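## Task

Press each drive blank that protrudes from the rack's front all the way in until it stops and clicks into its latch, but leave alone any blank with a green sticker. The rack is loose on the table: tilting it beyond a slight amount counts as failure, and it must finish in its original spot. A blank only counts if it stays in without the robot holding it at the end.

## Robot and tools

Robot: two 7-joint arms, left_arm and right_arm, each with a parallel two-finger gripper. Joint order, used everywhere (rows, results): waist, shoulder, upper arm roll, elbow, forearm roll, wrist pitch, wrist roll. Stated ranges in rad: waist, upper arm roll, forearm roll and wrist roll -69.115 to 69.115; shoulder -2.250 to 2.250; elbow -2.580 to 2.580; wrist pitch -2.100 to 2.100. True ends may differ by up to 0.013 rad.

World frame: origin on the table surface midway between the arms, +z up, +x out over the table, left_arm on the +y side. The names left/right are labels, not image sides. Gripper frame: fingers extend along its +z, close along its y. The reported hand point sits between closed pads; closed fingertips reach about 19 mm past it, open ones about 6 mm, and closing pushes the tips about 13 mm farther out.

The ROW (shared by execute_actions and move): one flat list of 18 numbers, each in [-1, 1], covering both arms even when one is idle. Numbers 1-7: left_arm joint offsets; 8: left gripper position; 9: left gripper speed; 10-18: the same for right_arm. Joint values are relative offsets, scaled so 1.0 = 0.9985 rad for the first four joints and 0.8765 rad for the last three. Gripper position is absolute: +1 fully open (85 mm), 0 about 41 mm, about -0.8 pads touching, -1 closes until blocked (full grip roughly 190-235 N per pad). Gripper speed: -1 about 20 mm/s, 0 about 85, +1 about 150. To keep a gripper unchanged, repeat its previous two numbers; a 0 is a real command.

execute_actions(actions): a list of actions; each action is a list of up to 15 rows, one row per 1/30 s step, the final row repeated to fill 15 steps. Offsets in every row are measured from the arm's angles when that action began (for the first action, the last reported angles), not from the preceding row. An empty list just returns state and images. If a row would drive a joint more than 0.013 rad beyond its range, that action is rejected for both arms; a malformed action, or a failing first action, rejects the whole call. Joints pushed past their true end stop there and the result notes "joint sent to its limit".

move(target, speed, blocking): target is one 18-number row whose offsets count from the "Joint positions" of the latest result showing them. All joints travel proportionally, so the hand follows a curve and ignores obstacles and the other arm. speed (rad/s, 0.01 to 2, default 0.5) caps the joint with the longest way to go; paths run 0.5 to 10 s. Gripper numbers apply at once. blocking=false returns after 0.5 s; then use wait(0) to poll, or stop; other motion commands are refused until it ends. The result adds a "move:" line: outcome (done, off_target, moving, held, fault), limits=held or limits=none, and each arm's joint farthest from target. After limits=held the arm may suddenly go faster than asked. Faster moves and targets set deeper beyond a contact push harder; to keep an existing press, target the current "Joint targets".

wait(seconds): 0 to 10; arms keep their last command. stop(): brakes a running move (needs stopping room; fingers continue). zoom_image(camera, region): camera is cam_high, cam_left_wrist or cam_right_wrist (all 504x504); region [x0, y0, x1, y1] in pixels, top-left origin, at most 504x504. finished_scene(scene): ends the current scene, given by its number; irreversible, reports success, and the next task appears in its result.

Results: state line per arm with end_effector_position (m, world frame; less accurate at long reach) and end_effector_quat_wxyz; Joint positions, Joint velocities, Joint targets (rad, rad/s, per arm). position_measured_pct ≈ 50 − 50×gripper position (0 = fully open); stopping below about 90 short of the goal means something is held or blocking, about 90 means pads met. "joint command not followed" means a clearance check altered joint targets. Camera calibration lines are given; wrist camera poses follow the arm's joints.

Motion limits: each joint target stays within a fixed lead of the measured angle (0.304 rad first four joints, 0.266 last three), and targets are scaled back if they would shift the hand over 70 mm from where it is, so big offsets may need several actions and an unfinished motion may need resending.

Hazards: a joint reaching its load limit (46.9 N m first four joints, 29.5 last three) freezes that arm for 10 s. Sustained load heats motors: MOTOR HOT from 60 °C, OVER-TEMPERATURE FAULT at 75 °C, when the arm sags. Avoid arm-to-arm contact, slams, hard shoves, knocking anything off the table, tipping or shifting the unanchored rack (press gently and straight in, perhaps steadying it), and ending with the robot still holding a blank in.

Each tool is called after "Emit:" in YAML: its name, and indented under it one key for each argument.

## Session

Emit:
execute_actions:
  actions: []

Scene clock: 0.00 s.
left_arm: end_effector_position=(+0.0298, +0.1300, +0.3361) position_measured_pct=0.0 end_effector_quat_wxyz=(+0.072, +0.746, +0.271, -0.604) | right_arm: end_effector_position=(+0.4376, +0.0288, +0.1925) position_measured_pct=0.0 end_effector_quat_wxyz=(+0.315, +0.280, +0.905, +0.050)
Joint names: [waist, shoulder, upper arm roll, elbow, forearm roll, wrist pitch, wrist roll]
Joint positions: left_arm=[ 0.254  0.368 -0.313  2.195  0.573  1.871 -1.123] | right_arm=[-1.621  0.749  0.695  1.545  0.207  0.689 -0.165]
Joint velocities: left_arm=[-0.001 -0.     0.001 -0.001 -0.001 -0.     0.001] | right_arm=[ 0.001  0.     0.     0.    -0.001 -0.     0.001]
Motor temperatures (°C, as the motors report them): left_arm=[25 24 22 25 37 29 32] | right_arm=[26 28 25 24 31 34 33]
Joint targets: left_arm=[0.254 0.368 -0.313 2.195 0.573 1.871 -1.123] | right_arm=[-1.621 0.749 0.695 1.545 0.207 0.689 -0.165]
camera_calibration (this result's frames):
cam_left_wrist: T_world_to_cam=[[0.443807, -0.868327, -0.221458, 0.184129], [-0.136224, -0.309629, 0.941049, -0.21469], [-0.885708, -0.387476, -0.255702, 0.309814], [0, 0, 0, 1]] pos_world=[0.163442, 0.213455, 0.32203]
cam_right_wrist: T_world_to_cam=[[0.44565, 0.851043, 0.277706, -0.2806], [0.641205, -0.519933, 0.564381, -0.322354], [0.624702, -0.0734503, -0.777401, 0.0290438], [0, 0, 0, 1]] pos_world=[0.313601, 0.0733334, 0.282434]

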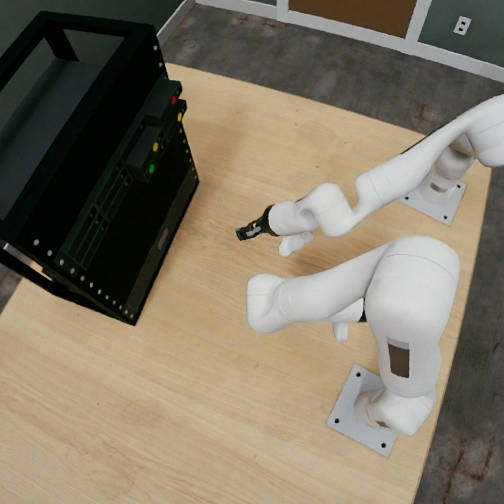

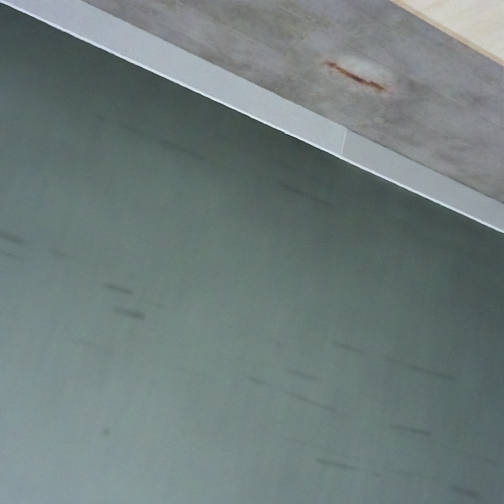

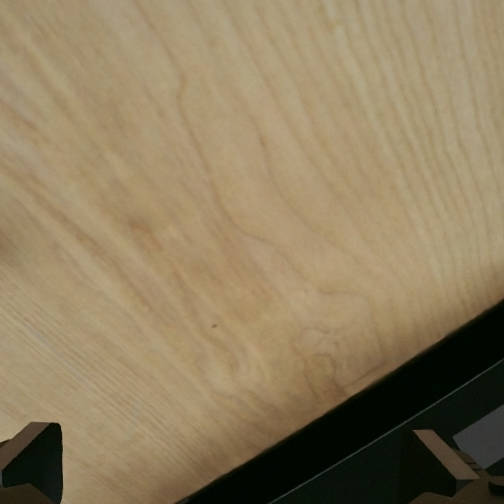

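Emit:
move:
  target: [0,0,0,0,0,0,0,1,1, 0.4,-0.418,-0.696,0.534,1,0.152,1,-1,1]
  speed: 0.7

Emit:
move:
  target: [0,0,0,0,0,0,0,1,1, 0.568,0,0,0,1,0,0.962,-1,1]
  speed: 0.9

Emit:
move:
  target: [0,0,0,0,0,0,0,1,1, 0,0,0,0,1,0,0,-1,1]
  speed: 1

Emit:
move:
  target: [0,0,0,0,0,0,0,1,1, 0,0,0,0,0.347,0,0,-1,1]
  speed: 1

Scene clock: 10.70 s.
left_arm: end_effector_position=(+0.0298, +0.1300, +0.3361) position_measured_pct=0.0 end_effector_quat_wxyz=(+0.072, +0.746, +0.271, -0.604) | right_arm: end_effector_position=(+0.3782, -0.1309, +0.2200) position_measured_pct=91.7 end_effector_quat_wxyz=(+0.276, -0.458, +0.811, -0.237)
Joint names: [waist, shoulder, upper arm roll, elbow, forearm roll, wrist pitch, wrist roll]
Joint positions: left_arm=[ 0.254  0.368 -0.313  2.195  0.573  1.871 -1.123] | right_arm=[-1.222  0.332 -0.     2.078  1.083  0.822  0.711]
Joint velocities: left_arm=[ 0.002  0.     0.    -0.001 -0.001 -0.001  0.001] | right_arm=[ 0.002 -0.002 -0.001 -0.    -0.     0.     0.001]
Motor temperatures (°C, as the motors report them): left_arm=[25 24 22 25 37 29 32] | right_arm=[26 28 25 24 31 34 33]
Joint targets: left_arm=[0.254 0.368 -0.313 2.195 0.573 1.871 -1.123] | right_arm=[-1.222 0.331 -0.000 2.078 1.083 0.822 0.711]
move: done; limits=none; left_arm: farthest joint: the waist, 0.000 radians from its target (0.000 radians at the start); right_arm: farthest joint: the waist, 0.000 radians from its target (0.399 radians at the start)
camera_calibration (this result's frames):
cam_left_wrist: T_world_to_cam=[[0.443807, -0.868327, -0.221457, 0.184128], [-0.136224, -0.309629, 0.941049, -0.21469], [-0.885708, -0.387476, -0.255703, 0.309815], [0, 0, 0, 1]] pos_world=[0.163442, 0.213455, 0.32203]
cam_right_wrist: T_world_to_cam=[[-0.638314, 0.454856, -0.621016, 0.429916], [0.403481, 0.884745, 0.233302, -0.0361644], [0.65556, -0.101649, -0.748271, 0.0539819], [0, 0, 0, 1]] pos_world=[0.253625, -0.158066, 0.315815]

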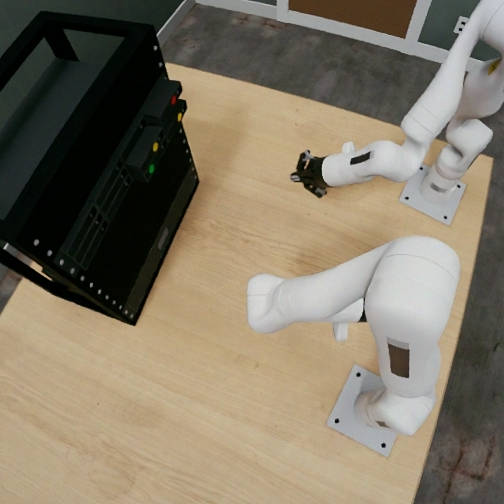

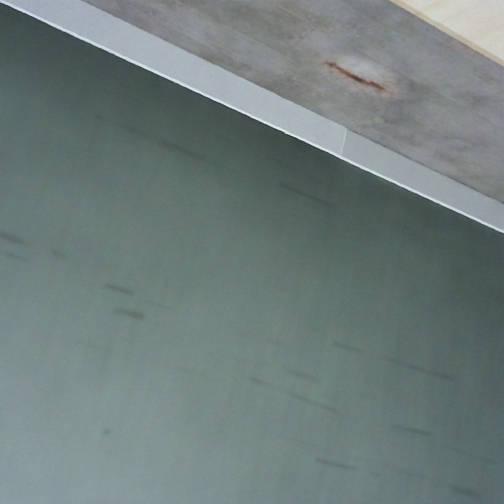

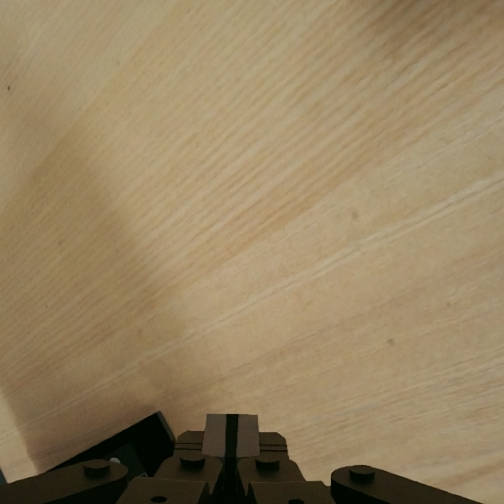

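Scene clock: 12.40 s.
left_arm: end_effector_position=(+0.0298, +0.1300, +0.3361) position_measured_pct=0.0 end_effector_quat_wxyz=(+0.072, +0.746, +0.271, -0.604) | right_arm: end_effector_position=(+0.5824, -0.3199, +0.3492) position_measured_pct=91.7 end_effector_quat_wxyz=(-0.127, +0.710, -0.396, +0.569)
Joint names: [waist, shoulder, upper arm roll, elbow, forearm roll, wrist pitch, wrist roll]
Joint positions: left_arm=[ 0.254  0.368 -0.313  2.195  0.573  1.871 -1.123] | right_arm=[-0.655  0.332 -0.     2.078  1.96   0.822  1.555]
Joint velocities: left_arm=[-0.001 -0.     0.    -0.     0.001 -0.001  0.001] | right_arm=[ 0.002  0.     0.001  0.001  0.001 -0.     0.   ]
Motor temperatures (°C, as the motors report them): left_arm=[25 24 22 25 37 29 32] | right_arm=[26 28 25 24 31 34 33]
Joint targets: left_arm=[0.254 0.368 -0.313 2.195 0.573 1.871 -1.123] | right_arm=[-0.655 0.332 -0.000 2.078 1.960 0.822 1.555]
move: done; limits=none; left_arm: farthest joint: the waist, 0.000 radians from its target (0.000 radians at the start); right_arm: farthest joint: the waist, 0.000 radians from its target (0.567 radians at the start)
camera_calibration (this result's frames):
cam_left_wrist: T_world_to_cam=[[0.443808, -0.868327, -0.221457, 0.184127], [-0.136224, -0.309629, 0.941049, -0.214689], [-0.885707, -0.387477, -0.255703, 0.309815], [0, 0, 0, 1]] pos_world=[0.163443, 0.213455, 0.32203]
cam_right_wrist: T_world_to_cam=[[-0.441078, -0.661161, -0.606891, 0.24971], [-0.0664573, 0.69843, -0.712586, 0.562896], [0.895005, -0.273974, -0.352001, -0.335397], [0, 0, 0, 1]] pos_world=[0.447732, -0.319935, 0.434598]

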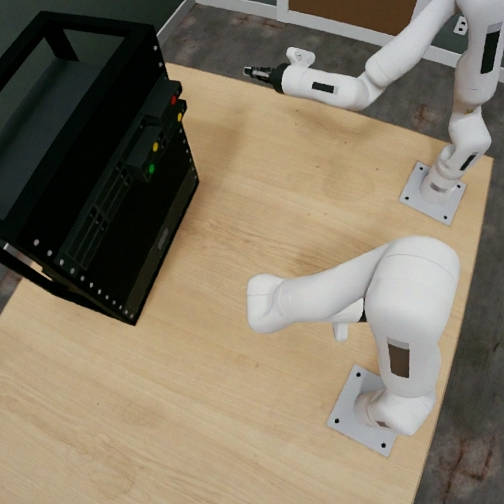

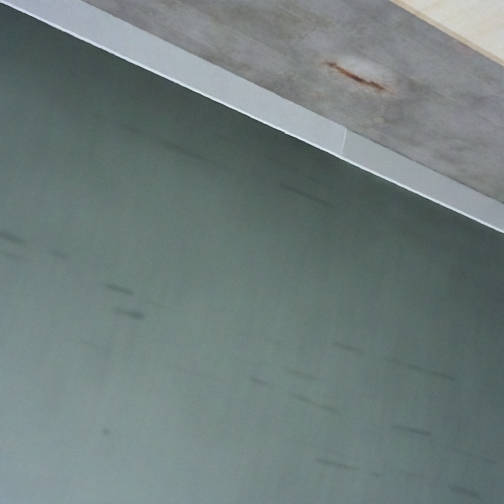

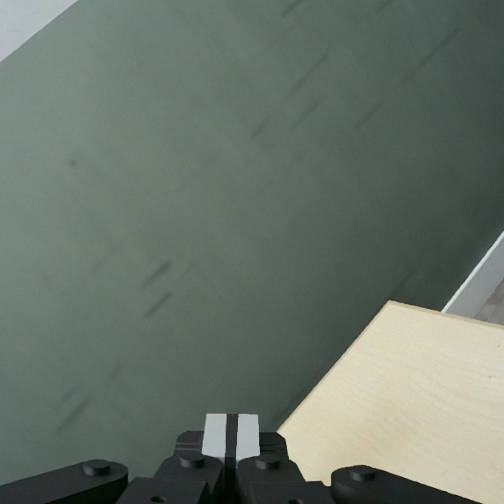

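Scene clock: 13.90 s.
left_arm: end_effector_position=(+0.0298, +0.1300, +0.3361) position_measured_pct=0.0 end_effector_quat_wxyz=(+0.072, +0.746, +0.271, -0.604) | right_arm: end_effector_position=(+0.5980, -0.1478, +0.4367) position_measured_pct=91.7 end_effector_quat_wxyz=(-0.173, +0.720, +0.024, +0.671)
Joint names: [waist, shoulder, upper arm roll, elbow, forearm roll, wrist pitch, wrist roll]
Joint positions: left_arm=[ 0.254  0.368 -0.313  2.195  0.573  1.871 -1.123] | right_arm=[-0.655  0.332 -0.     2.078  2.836  0.822  1.555]
Joint velocities: left_arm=[-0.     0.     0.001 -0.     0.001  0.001 -0.   ] | right_arm=[ 0.001  0.     0.001 -0.001  0.     0.    -0.001]
Motor temperatures (°C, as the motors report them): left_arm=[25 24 22 25 37 29 32] | right_arm=[26 28 25 24 31 34 33]
Joint targets: left_arm=[0.254 0.368 -0.313 2.195 0.573 1.871 -1.123] | right_arm=[-0.655 0.332 -0.000 2.078 2.836 0.822 1.555]
move: done; limits=none; left_arm: farthest joint: the waist, 0.000 radians from its target (0.000 radians at the start); right_arm: farthest joint: the waist, 0.000 radians from its target (0.000 radians at the start)
camera_calibration (this result's frames):
cam_left_wrist: T_world_to_cam=[[0.443808, -0.868327, -0.221457, 0.184127], [-0.136225, -0.309629, 0.941049, -0.214689], [-0.885707, -0.387477, -0.255703, 0.309816], [0, 0, 0, 1]] pos_world=[0.163443, 0.213455, 0.32203]
cam_right_wrist: T_world_to_cam=[[0.243083, -0.949911, -0.196418, -0.207658], [-0.112511, 0.173514, -0.978383, 0.572095], [0.963458, 0.259927, -0.0646973, -0.358837], [0, 0, 0, 1]] pos_world=[0.460569, -0.203252, 0.495725]

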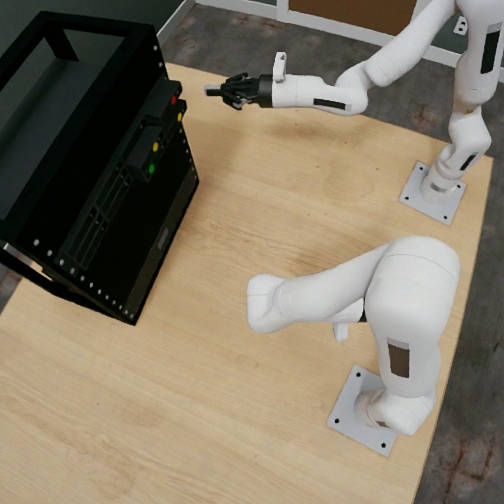

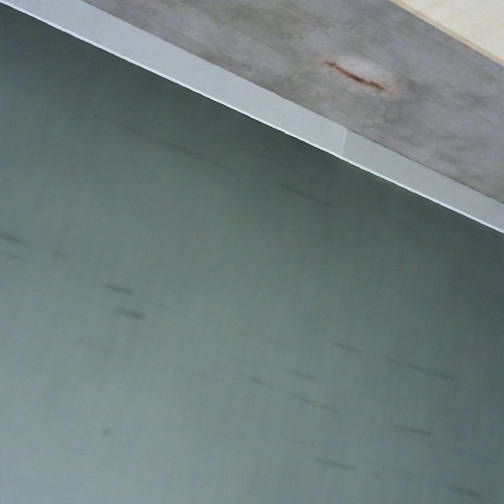

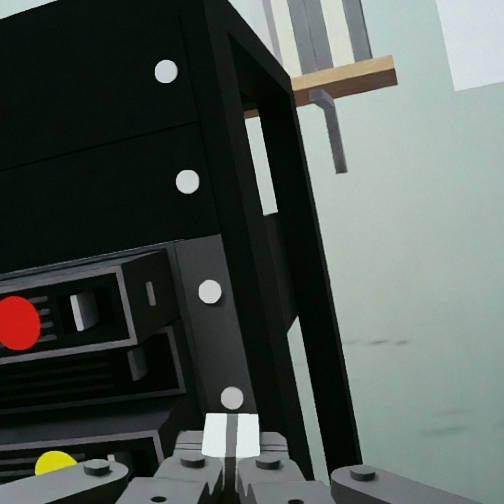

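Scene clock: 14.83 s.
left_arm: end_effector_position=(+0.0298, +0.1300, +0.3361) position_measured_pct=0.0 end_effector_quat_wxyz=(+0.072, +0.746, +0.271, -0.604) | right_arm: end_effector_position=(+0.5715, -0.0844, +0.4437) position_measured_pct=91.7 end_effector_quat_wxyz=(-0.182, +0.692, +0.173, +0.677)
Joint names: [waist, shoulder, upper arm roll, elbow, forearm roll, wrist pitch, wrist roll]
Joint positions: left_arm=[ 0.254  0.368 -0.313  2.195  0.573  1.871 -1.123] | right_arm=[-0.655  0.332 -0.     2.078  3.14   0.822  1.555]
Joint velocities: left_arm=[ 0.002 -0.    -0.    -0.001  0.     0.001  0.   ] | right_arm=[ 0.    -0.    -0.     0.     0.001  0.     0.002]
Motor temperatures (°C, as the motors report them): left_arm=[25 24 22 25 37 29 32] | right_arm=[26 28 25 24 31 34 33]
Joint targets: left_arm=[0.254 0.368 -0.313 2.195 0.573 1.871 -1.123] | right_arm=[-0.655 0.332 -0.000 2.078 3.140 0.822 1.555]
move: done; limits=none; left_arm: farthest joint: the waist, 0.000 radians from its target (0.000 radians at the start); right_arm: farthest joint: the waist, 0.000 radians from its target (0.000 radians at the start)
camera_calibration (this result's frames):
cam_left_wrist: T_world_to_cam=[[0.443808, -0.868327, -0.221456, 0.184126], [-0.136225, -0.309629, 0.941049, -0.214689], [-0.885707, -0.387477, -0.255704, 0.309816], [0, 0, 0, 1]] pos_world=[0.163443, 0.213455, 0.32203]
cam_right_wrist: T_world_to_cam=[[0.462102, -0.886822, 0.00300377, -0.347882], [-0.0314092, -0.0197514, -0.999311, 0.511575], [0.886271, 0.461689, -0.0369815, -0.300531], [0, 0, 0, 1]] pos_world=[0.443177, -0.159653, 0.501154]

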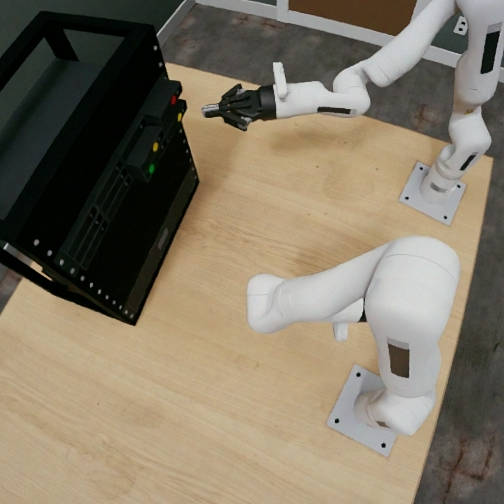

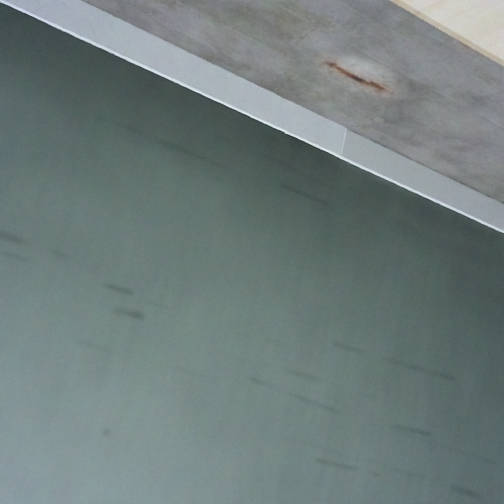

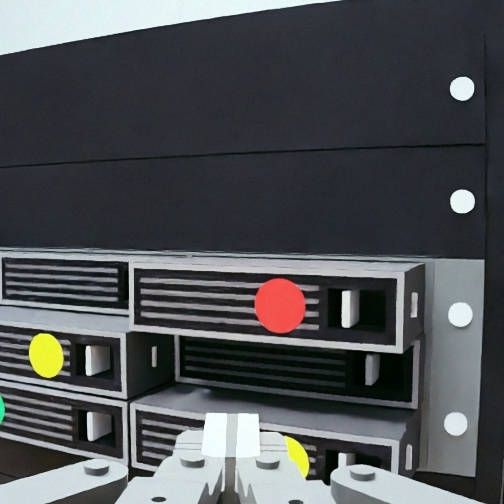

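Emit:
move:
  target: [0,0,0,0,0,0,0,1,1, 0,0.054,0,0.03,0,0.096,0,-1,1]
  speed: 0.3

Emit:
move:
  target: [0,0,0,0,0,0,0,1,1, 0.051,0.166,0,-0.3,0,-0.147,0,-1,1]
  speed: 0.1

Emit:
move:
  target: [0,0,0,0,0,0,0,1,1, -0.051,-0.19,0,0.27,0,0.09,0,-1,1]
  speed: 0.4

Scene clock: 22.37 s.
left_arm: end_effector_position=(+0.0298, +0.1300, +0.3361) position_measured_pct=0.0 end_effector_quat_wxyz=(+0.072, +0.746, +0.271, -0.604) | right_arm: end_effector_position=(+0.5723, -0.0840, +0.4192) position_measured_pct=91.7 end_effector_quat_wxyz=(-0.182, +0.691, +0.173, +0.677)
Joint names: [waist, shoulder, upper arm roll, elbow, forearm roll, wrist pitch, wrist roll]
Joint positions: left_arm=[ 0.254  0.368 -0.313  2.195  0.573  1.871 -1.123] | right_arm=[-0.655  0.385 -0.     2.108  3.14   0.906  1.555]
Joint velocities: left_arm=[ 0.    -0.     0.    -0.001  0.001  0.001 -0.   ] | right_arm=[ 0.     0.001 -0.001  0.     0.001  0.001  0.001]
Motor temperatures (°C, as the motors report them): left_arm=[25 25 22 25 37 29 32] | right_arm=[26 28 25 24 31 34 33]
Joint targets: left_arm=[0.254 0.368 -0.313 2.195 0.573 1.871 -1.123] | right_arm=[-0.655 0.386 -0.000 2.108 3.140 0.907 1.555]
move: done; limits=none; left_arm: farthest joint: the waist, 0.000 radians from its target (0.000 radians at the start); right_arm: farthest joint: the shoulder, 0.001 radians from its target (0.054 radians at the start)
camera_calibration (this result's frames):
cam_left_wrist: T_world_to_cam=[[0.443809, -0.868327, -0.221457, 0.184126], [-0.136225, -0.309629, 0.941049, -0.214689], [-0.885707, -0.387477, -0.255704, 0.309816], [0, 0, 0, 1]] pos_world=[0.163444, 0.213455, 0.32203]
cam_right_wrist: T_world_to_cam=[[0.462034, -0.886857, 0.00305638, -0.347795], [-0.0309972, -0.0195929, -0.999327, 0.486888], [0.886321, 0.461628, -0.0365426, -0.302543], [0, 0, 0, 1]] pos_world=[0.443935, -0.159242, 0.476568]

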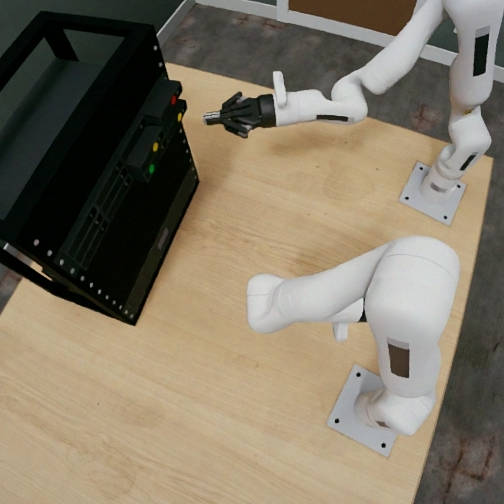

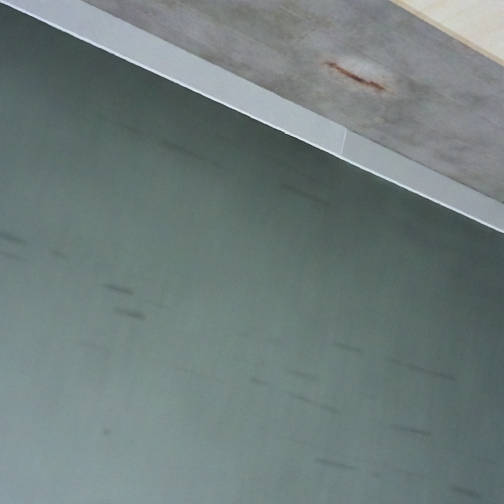

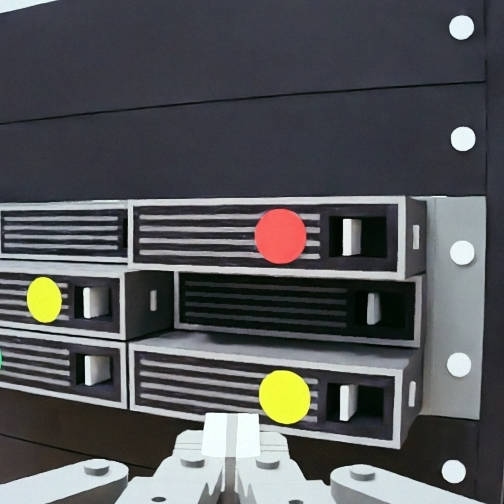

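Scene clock: 25.70 s.
left_arm: end_effector_position=(+0.0298, +0.1300, +0.3361) position_measured_pct=0.0 end_effector_quat_wxyz=(+0.072, +0.746, +0.271, -0.604) | right_arm: end_effector_position=(+0.6630, -0.0732, +0.4189) position_measured_pct=91.7 end_effector_quat_wxyz=(-0.167, +0.694, +0.157, +0.682)
Joint names: [waist, shoulder, upper arm roll, elbow, forearm roll, wrist pitch, wrist roll]
Joint positions: left_arm=[ 0.254  0.368 -0.313  2.195  0.573  1.871 -1.123] | right_arm=[-0.606  0.533 -0.003  1.831  3.142  0.779  1.555]
Joint velocities: left_arm=[ 0.001  0.     0.    -0.    -0.    -0.001 -0.   ] | right_arm=[ 0.    -0.001 -0.    -0.    -0.001 -0.001 -0.   ]
Motor temperatures (°C, as the motors report them): left_arm=[25 25 22 25 37 29 32] | right_arm=[26 28 25 24 31 34 33]
Joint targets: left_arm=[0.254 0.368 -0.313 2.195 0.573 1.871 -1.123] | right_arm=[-0.604 0.551 -0.000 1.808 3.140 0.778 1.555]
move: off_target (right_arm); limits=none; left_arm: farthest joint: the waist, 0.000 radians from its target (0.000 radians at the start); right_arm: farthest joint: the elbow, 0.022 radians from its target (0.300 radians at the start)
camera_calibration (this result's frames):
cam_left_wrist: T_world_to_cam=[[0.443809, -0.868326, -0.221457, 0.184126], [-0.136225, -0.309629, 0.941049, -0.214688], [-0.885707, -0.387478, -0.255704, 0.309817], [0, 0, 0, 1]] pos_world=[0.163444, 0.213454, 0.32203]
cam_right_wrist: T_world_to_cam=[[0.421162, -0.90698, 0.0030704, -0.354527], [-0.0299462, -0.017289, -0.999402, 0.489176], [0.906491, 0.420818, -0.034442, -0.405191], [0, 0, 0, 1]] pos_world=[0.531264, -0.14258, 0.476016]

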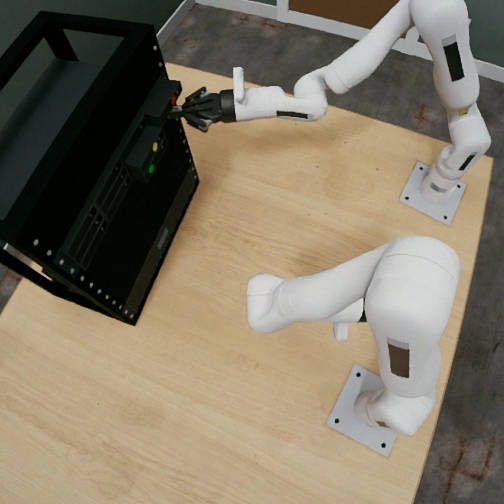

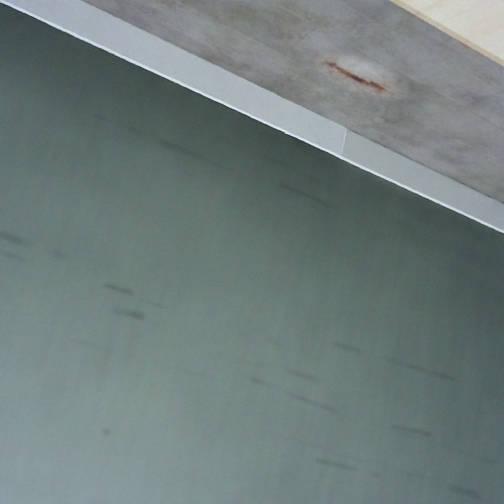

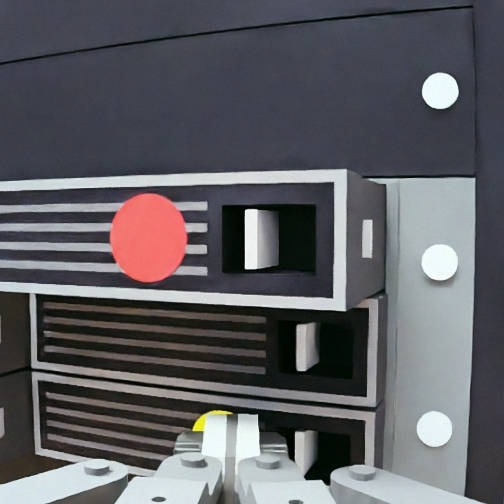

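Scene clock: 26.93 s.
left_arm: end_effector_position=(+0.0298, +0.1300, +0.3361) position_measured_pct=0.0 end_effector_quat_wxyz=(+0.072, +0.746, +0.271, -0.604) | right_arm: end_effector_position=(+0.5672, -0.0834, +0.4354) position_measured_pct=91.7 end_effector_quat_wxyz=(-0.184, +0.691, +0.175, +0.677)
Joint names: [waist, shoulder, upper arm roll, elbow, forearm roll, wrist pitch, wrist roll]
Joint positions: left_arm=[ 0.254  0.368 -0.313  2.195  0.573  1.871 -1.123] | right_arm=[-0.657  0.344 -0.003  2.1    3.142  0.858  1.555]
Joint velocities: left_arm=[ 0.     0.     0.     0.     0.001 -0.002  0.   ] | right_arm=[-0.    -0.003  0.     0.001  0.     0.    -0.   ]
Motor temperatures (°C, as the motors report them): left_arm=[25 25 22 25 37 29 32] | right_arm=[26 28 25 24 31 34 33]
Joint targets: left_arm=[0.254 0.368 -0.313 2.195 0.573 1.871 -1.123] | right_arm=[-0.657 0.343 -0.003 2.100 3.142 0.858 1.555]
move: done; limits=none; left_arm: farthest joint: the waist, 0.000 radians from its target (0.000 radians at the start); right_arm: farthest joint: the elbow, 0.001 radians from its target (0.270 radians at the start)
camera_calibration (this result's frames):
cam_left_wrist: T_world_to_cam=[[0.443809, -0.868326, -0.221456, 0.184125], [-0.136226, -0.30963, 0.941048, -0.214688], [-0.885706, -0.387478, -0.255705, 0.309817], [0, 0, 0, 1]] pos_world=[0.163445, 0.213454, 0.322029]
cam_right_wrist: T_world_to_cam=[[0.466951, -0.884276, 0.00353147, -0.347762], [-0.0298667, -0.0197625, -0.999359, 0.502325], [0.883779, 0.466546, -0.0356385, -0.296269], [0, 0, 0, 1]] pos_world=[0.439227, -0.159367, 0.492672]

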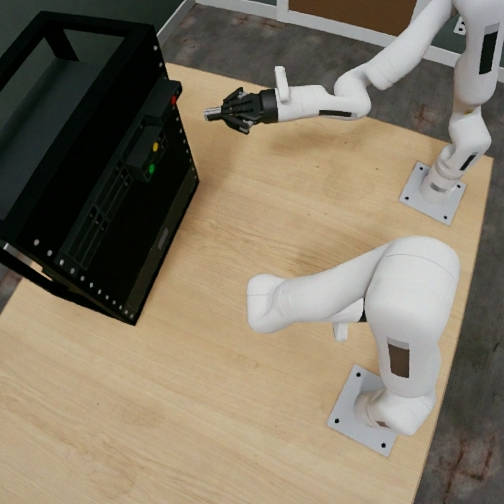

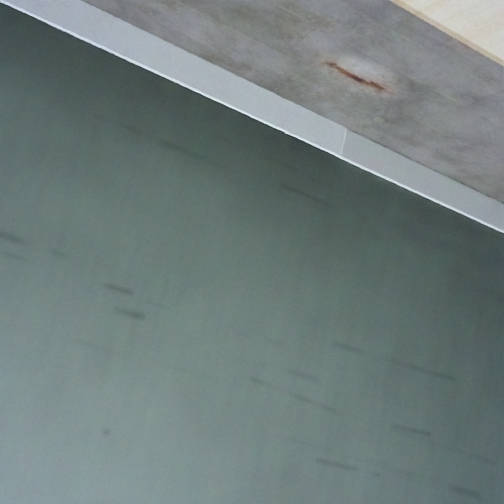

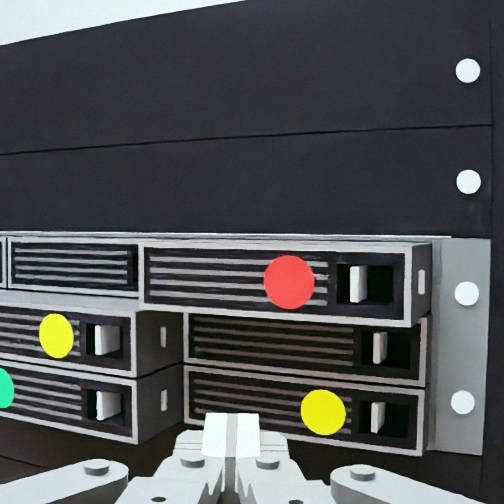

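Emit:
move:
  target: [0,0,0,0,0,0,0,1,1, 0,-0.083,0,-0.046,0,-0.147,0,-1,1]
  speed: 0.3

Emit:
move:
  target: [0,0,0,0,0,0,0,1,1, 0.053,0.16,0,-0.31,0,-0.17,0,-1,1]
  speed: 0.1

Emit:
move:
  target: [0,0,0,0,0,0,0,1,1, -0.053,-0.16,0,0.31,0,0.17,0,-1,1]
  speed: 0.4

Scene clock: 36.40 s.
left_arm: end_effector_position=(+0.0298, +0.1300, +0.3361) position_measured_pct=0.0 end_effector_quat_wxyz=(+0.072, +0.746, +0.271, -0.604) | right_arm: end_effector_position=(+0.5637, -0.0853, +0.4735) position_measured_pct=91.7 end_effector_quat_wxyz=(-0.184, +0.691, +0.175, +0.677)
Joint names: [waist, shoulder, upper arm roll, elbow, forearm roll, wrist pitch, wrist roll]
Joint positions: left_arm=[ 0.254  0.368 -0.313  2.195  0.573  1.871 -1.123] | right_arm=[-0.657  0.261 -0.003  2.054  3.142  0.729  1.555]
Joint velocities: left_arm=[ 0.    -0.     0.001  0.    -0.    -0.    -0.001] | right_arm=[ 0.    -0.003  0.001 -0.     0.001 -0.001 -0.001]
Motor temperatures (°C, as the motors report them): left_arm=[25 25 22 25 37 29 32] | right_arm=[26 28 25 24 31 34 33]
Joint targets: left_arm=[0.254 0.368 -0.313 2.195 0.573 1.871 -1.123] | right_arm=[-0.657 0.261 -0.003 2.054 3.142 0.729 1.555]
move: done; limits=none; left_arm: farthest joint: the waist, 0.000 radians from its target (0.000 radians at the start); right_arm: farthest joint: the waist, 0.000 radians from its target (0.000 radians at the start)
camera_calibration (this result's frames):
cam_left_wrist: T_world_to_cam=[[0.44381, -0.868326, -0.221456, 0.184125], [-0.136226, -0.30963, 0.941048, -0.214688], [-0.885706, -0.387478, -0.255705, 0.309817], [0, 0, 0, 1]] pos_world=[0.163445, 0.213454, 0.322029]
cam_right_wrist: T_world_to_cam=[[0.466956, -0.884272, 0.0038161, -0.348111], [-0.0299413, -0.0201238, -0.999349, 0.540314], [0.883773, 0.466538, -0.0358732, -0.290834], [0, 0, 0, 1]] pos_world=[0.435761, -0.161267, 0.530858]

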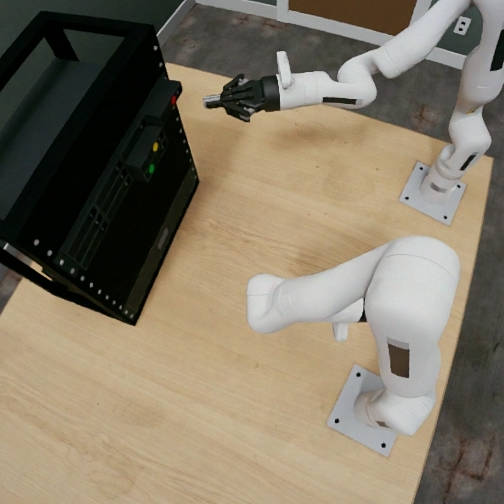

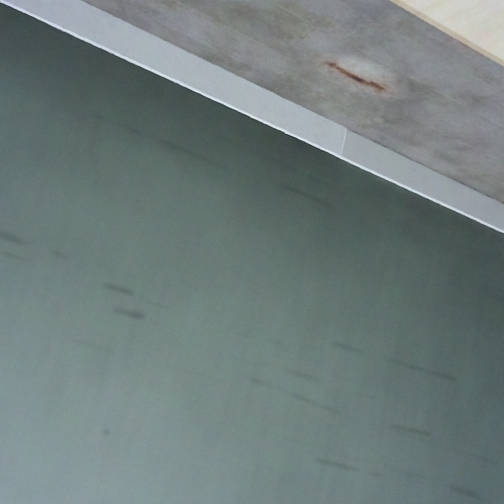

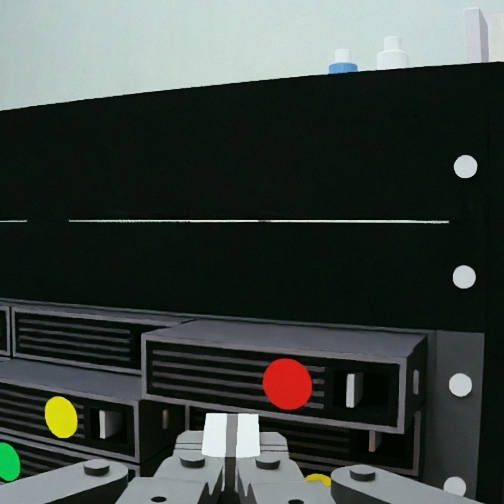

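Scene clock: 39.87 s.
left_arm: end_effector_position=(+0.0298, +0.1300, +0.3361) position_measured_pct=0.0 end_effector_quat_wxyz=(+0.072, +0.746, +0.271, -0.604) | right_arm: end_effector_position=(+0.6603, -0.0742, +0.4852) position_measured_pct=91.7 end_effector_quat_wxyz=(-0.166, +0.697, +0.158, +0.680)
Joint names: [waist, shoulder, upper arm roll, elbow, forearm roll, wrist pitch, wrist roll]
Joint positions: left_arm=[ 0.254  0.368 -0.313  2.195  0.573  1.871 -1.123] | right_arm=[-0.605  0.421 -0.004  1.749  3.143  0.578  1.555]
Joint velocities: left_arm=[ 0.001  0.    -0.     0.001  0.001 -0.003  0.001] | right_arm=[ 0.     0.001  0.001 -0.002  0.    -0.     0.   ]
Motor temperatures (°C, as the motors report them): left_arm=[25 25 22 25 37 29 32] | right_arm=[26 28 25 24 31 34 33]
Joint targets: left_arm=[0.254 0.368 -0.313 2.195 0.573 1.871 -1.123] | right_arm=[-0.604 0.421 -0.003 1.745 3.142 0.580 1.555]
move: done; limits=none; left_arm: farthest joint: the waist, 0.000 radians from its target (0.000 radians at the start); right_arm: farthest joint: the elbow, 0.004 radians from its target (0.310 radians at the start)
camera_calibration (this result's frames):
cam_left_wrist: T_world_to_cam=[[0.44381, -0.868326, -0.221456, 0.184124], [-0.136226, -0.30963, 0.941048, -0.214688], [-0.885706, -0.387479, -0.255705, 0.309818], [0, 0, 0, 1]] pos_world=[0.163445, 0.213454, 0.322029]
cam_right_wrist: T_world_to_cam=[[0.421776, -0.906693, 0.00354539, -0.35517], [-0.0358078, -0.020564, -0.999147, 0.558807], [0.905993, 0.42129, -0.04114, -0.396407], [0, 0, 0, 1]] pos_world=[0.528953, -0.143537, 0.543282]

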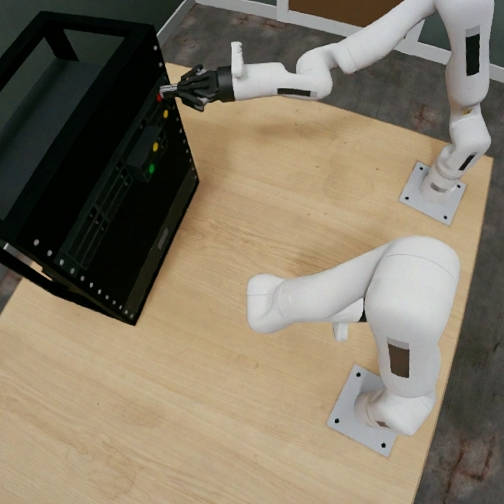

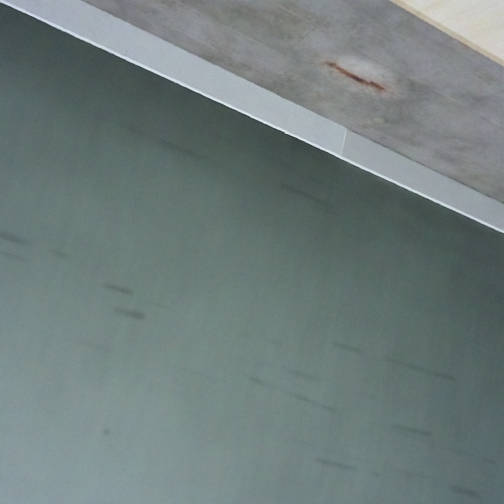

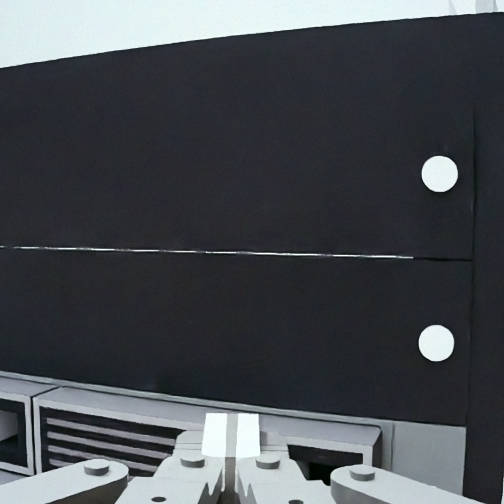

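Scene clock: 41.17 s.
left_arm: end_effector_position=(+0.0298, +0.1300, +0.3361) position_measured_pct=0.0 end_effector_quat_wxyz=(+0.072, +0.746, +0.271, -0.604) | right_arm: end_effector_position=(+0.5623, -0.0843, +0.4705) position_measured_pct=91.7 end_effector_quat_wxyz=(-0.184, +0.693, +0.177, +0.675)
Joint names: [waist, shoulder, upper arm roll, elbow, forearm roll, wrist pitch, wrist roll]
Joint positions: left_arm=[ 0.254  0.368 -0.313  2.195  0.573  1.871 -1.123] | right_arm=[-0.658  0.262 -0.004  2.058  3.143  0.727  1.555]
Joint velocities: left_arm=[-0.     0.    -0.     0.     0.001  0.     0.   ] | right_arm=[-0.001 -0.003 -0.     0.001  0.001  0.    -0.   ]
Motor temperatures (°C, as the motors report them): left_arm=[25 25 22 25 37 29 32] | right_arm=[26 28 25 24 31 34 33]
Joint targets: left_arm=[0.254 0.368 -0.313 2.195 0.573 1.871 -1.123] | right_arm=[-0.658 0.261 -0.004 2.058 3.143 0.727 1.555]
move: done; limits=none; left_arm: farthest joint: the waist, 0.000 radians from its target (0.000 radians at the start); right_arm: farthest joint: the waist, 0.000 radians from its target (0.053 radians at the start)
camera_calibration (this result's frames):
cam_left_wrist: T_world_to_cam=[[0.44381, -0.868326, -0.221456, 0.184124], [-0.136226, -0.30963, 0.941048, -0.214688], [-0.885706, -0.387479, -0.255705, 0.309818], [0, 0, 0, 1]] pos_world=[0.163446, 0.213454, 0.322029]
cam_right_wrist: T_world_to_cam=[[0.469382, -0.882986, 0.00404706, -0.347902], [-0.0352928, -0.0233404, -0.999104, 0.539882], [0.882289, 0.468819, -0.0421186, -0.286197], [0, 0, 0, 1]] pos_world=[0.434862, -0.160417, 0.528753]

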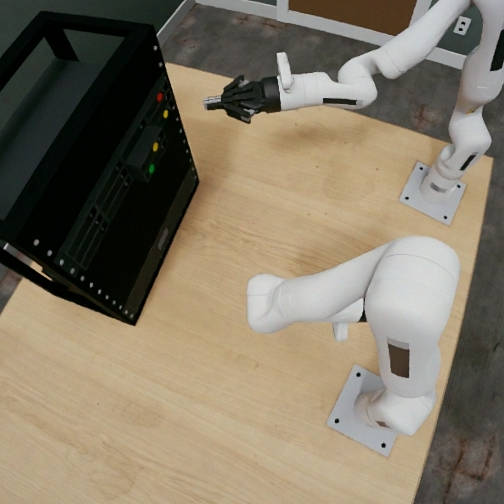

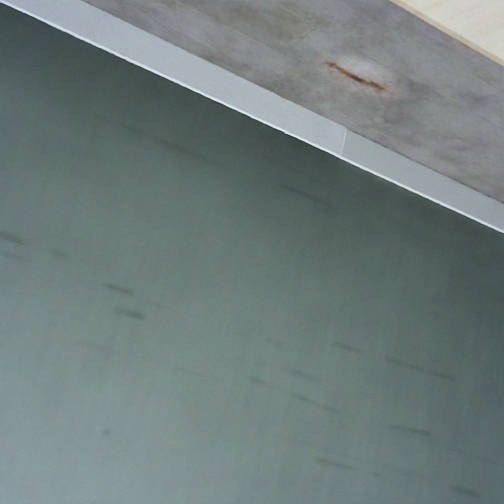

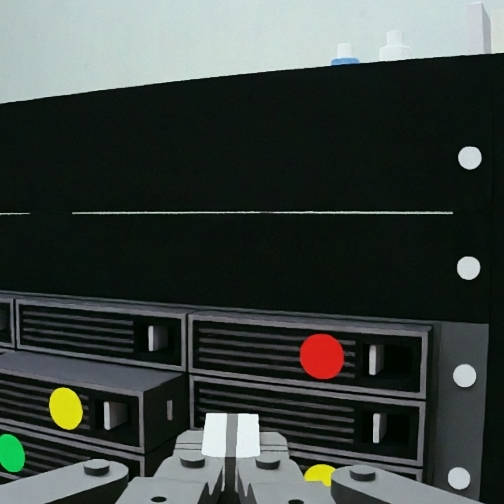

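Emit:
move:
  target: [0,0,0,0,0,0,0,1,1, 0.054,0.199,0,-0.323,0,-0.138,0,-1,1]
  speed: 0.12

Emit:
move:
  target: [0,0,0,0,0,0,0,1,1, -0.054,-0.199,0,0.323,0,0.138,0,-1,1]
  speed: 0.4

Scene clock: 49.27 s.
left_arm: end_effector_position=(+0.0298, +0.1300, +0.3361) position_measured_pct=0.0 end_effector_quat_wxyz=(+0.072, +0.746, +0.271, -0.604) | right_arm: end_effector_position=(+0.6625, -0.0707, +0.4727) position_measured_pct=91.7 end_effector_quat_wxyz=(-0.167, +0.697, +0.160, +0.678)
Joint names: [waist, shoulder, upper arm roll, elbow, forearm roll, wrist pitch, wrist roll]
Joint positions: left_arm=[ 0.254  0.368 -0.313  2.195  0.573  1.871 -1.123] | right_arm=[-0.606  0.444 -0.006  1.755  3.144  0.604  1.555]
Joint velocities: left_arm=[-0.    -0.     0.001  0.    -0.     0.001  0.   ] | right_arm=[-0.     0.    -0.    -0.     0.002 -0.001 -0.001]
Motor temperatures (°C, as the motors report them): left_arm=[25 25 22 25 37 29 32] | right_arm=[26 28 25 24 31 34 33]
Joint targets: left_arm=[0.254 0.368 -0.313 2.195 0.573 1.871 -1.123] | right_arm=[-0.604 0.460 -0.004 1.736 3.143 0.606 1.555]
move: off_target (right_arm); limits=none; left_arm: farthest joint: the waist, 0.000 radians from its target (0.000 radians at the start); right_arm: farthest joint: the elbow, 0.019 radians from its target (0.323 radians at the start)
camera_calibration (this result's frames):
cam_left_wrist: T_world_to_cam=[[0.443811, -0.868326, -0.221456, 0.184123], [-0.136226, -0.309629, 0.941048, -0.214687], [-0.885706, -0.387479, -0.255706, 0.309818], [0, 0, 0, 1]] pos_world=[0.163446, 0.213454, 0.322029]
cam_right_wrist: T_world_to_cam=[[0.425174, -0.905104, 0.00370232, -0.355037], [-0.0385044, -0.0221739, -0.999012, 0.548082], [0.904292, 0.424611, -0.0442783, -0.397583], [0, 0, 0, 1]] pos_world=[0.531587, -0.140374, 0.531251]

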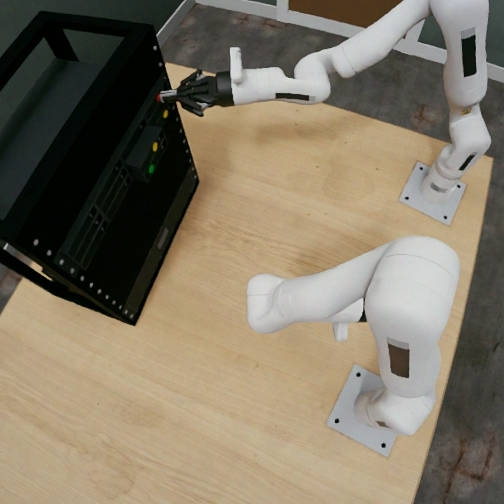

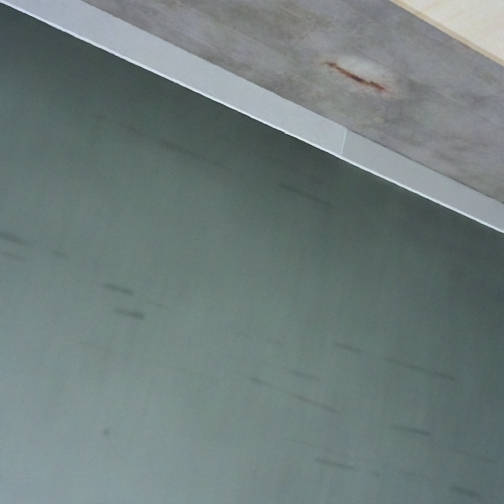

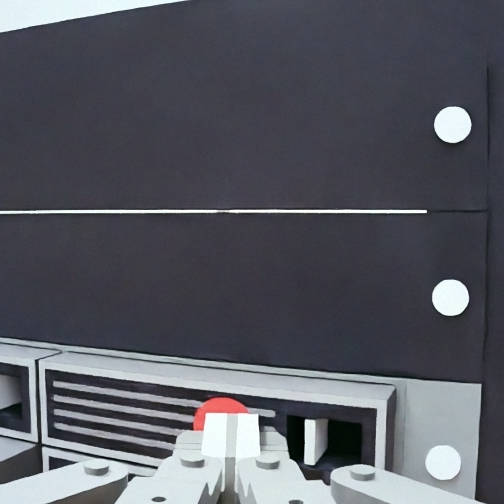

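Scene clock: 50.63 s.
left_arm: end_effector_position=(+0.0298, +0.1300, +0.3361) position_measured_pct=0.0 end_effector_quat_wxyz=(+0.072, +0.746, +0.271, -0.604) | right_arm: end_effector_position=(+0.5547, -0.0853, +0.4699) position_measured_pct=91.7 end_effector_quat_wxyz=(-0.185, +0.694, +0.179, +0.673)
Joint names: [waist, shoulder, upper arm roll, elbow, forearm roll, wrist pitch, wrist roll]
Joint positions: left_arm=[ 0.254  0.368 -0.313  2.195  0.573  1.871 -1.123] | right_arm=[-0.66   0.246 -0.006  2.077  3.144  0.725  1.555]
Joint velocities: left_arm=[-0.001 -0.     0.001 -0.001  0.     0.001 -0.001] | right_arm=[-0.001 -0.002 -0.001  0.001  0.     0.     0.   ]
Motor temperatures (°C, as the motors report them): left_arm=[25 25 22 25 37 29 32] | right_arm=[26 28 25 24 31 34 33]
Joint targets: left_arm=[0.254 0.368 -0.313 2.195 0.573 1.871 -1.123] | right_arm=[-0.660 0.245 -0.006 2.077 3.144 0.725 1.555]
move: done; limits=none; left_arm: farthest joint: the waist, 0.000 radians from its target (0.000 radians at the start); right_arm: farthest joint: the waist, 0.000 radians from its target (0.054 radians at the start)
camera_calibration (this result's frames):
cam_left_wrist: T_world_to_cam=[[0.443811, -0.868325, -0.221456, 0.184123], [-0.136226, -0.30963, 0.941048, -0.214687], [-0.885705, -0.38748, -0.255706, 0.309819], [0, 0, 0, 1]] pos_world=[0.163446, 0.213454, 0.322029]
cam_right_wrist: T_world_to_cam=[[0.473883, -0.880575, 0.00474223, -0.347874], [-0.0394093, -0.0265875, -0.998869, 0.540857], [0.879705, 0.473161, -0.0473022, -0.274797], [0, 0, 0, 1]] pos_world=[0.427907, -0.161926, 0.528896]

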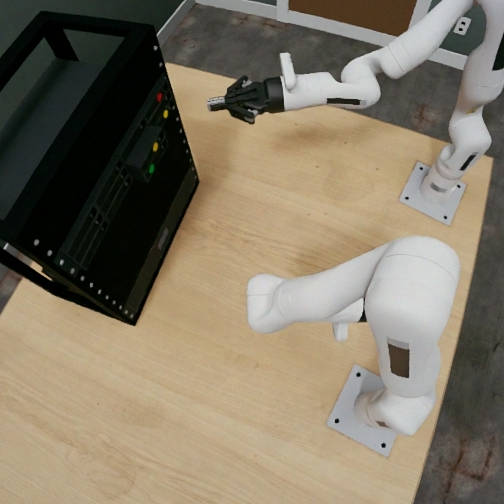

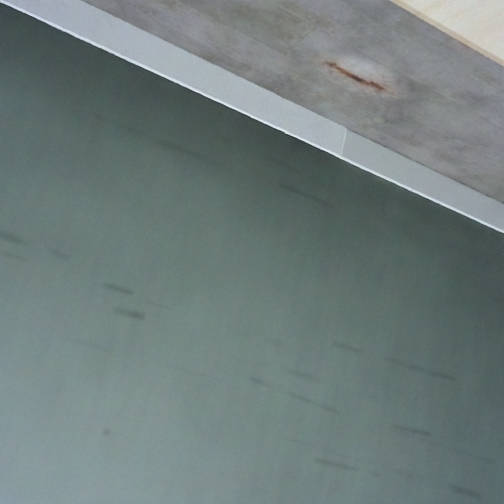

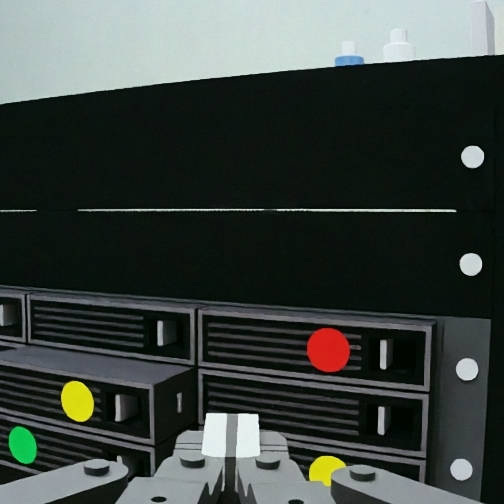

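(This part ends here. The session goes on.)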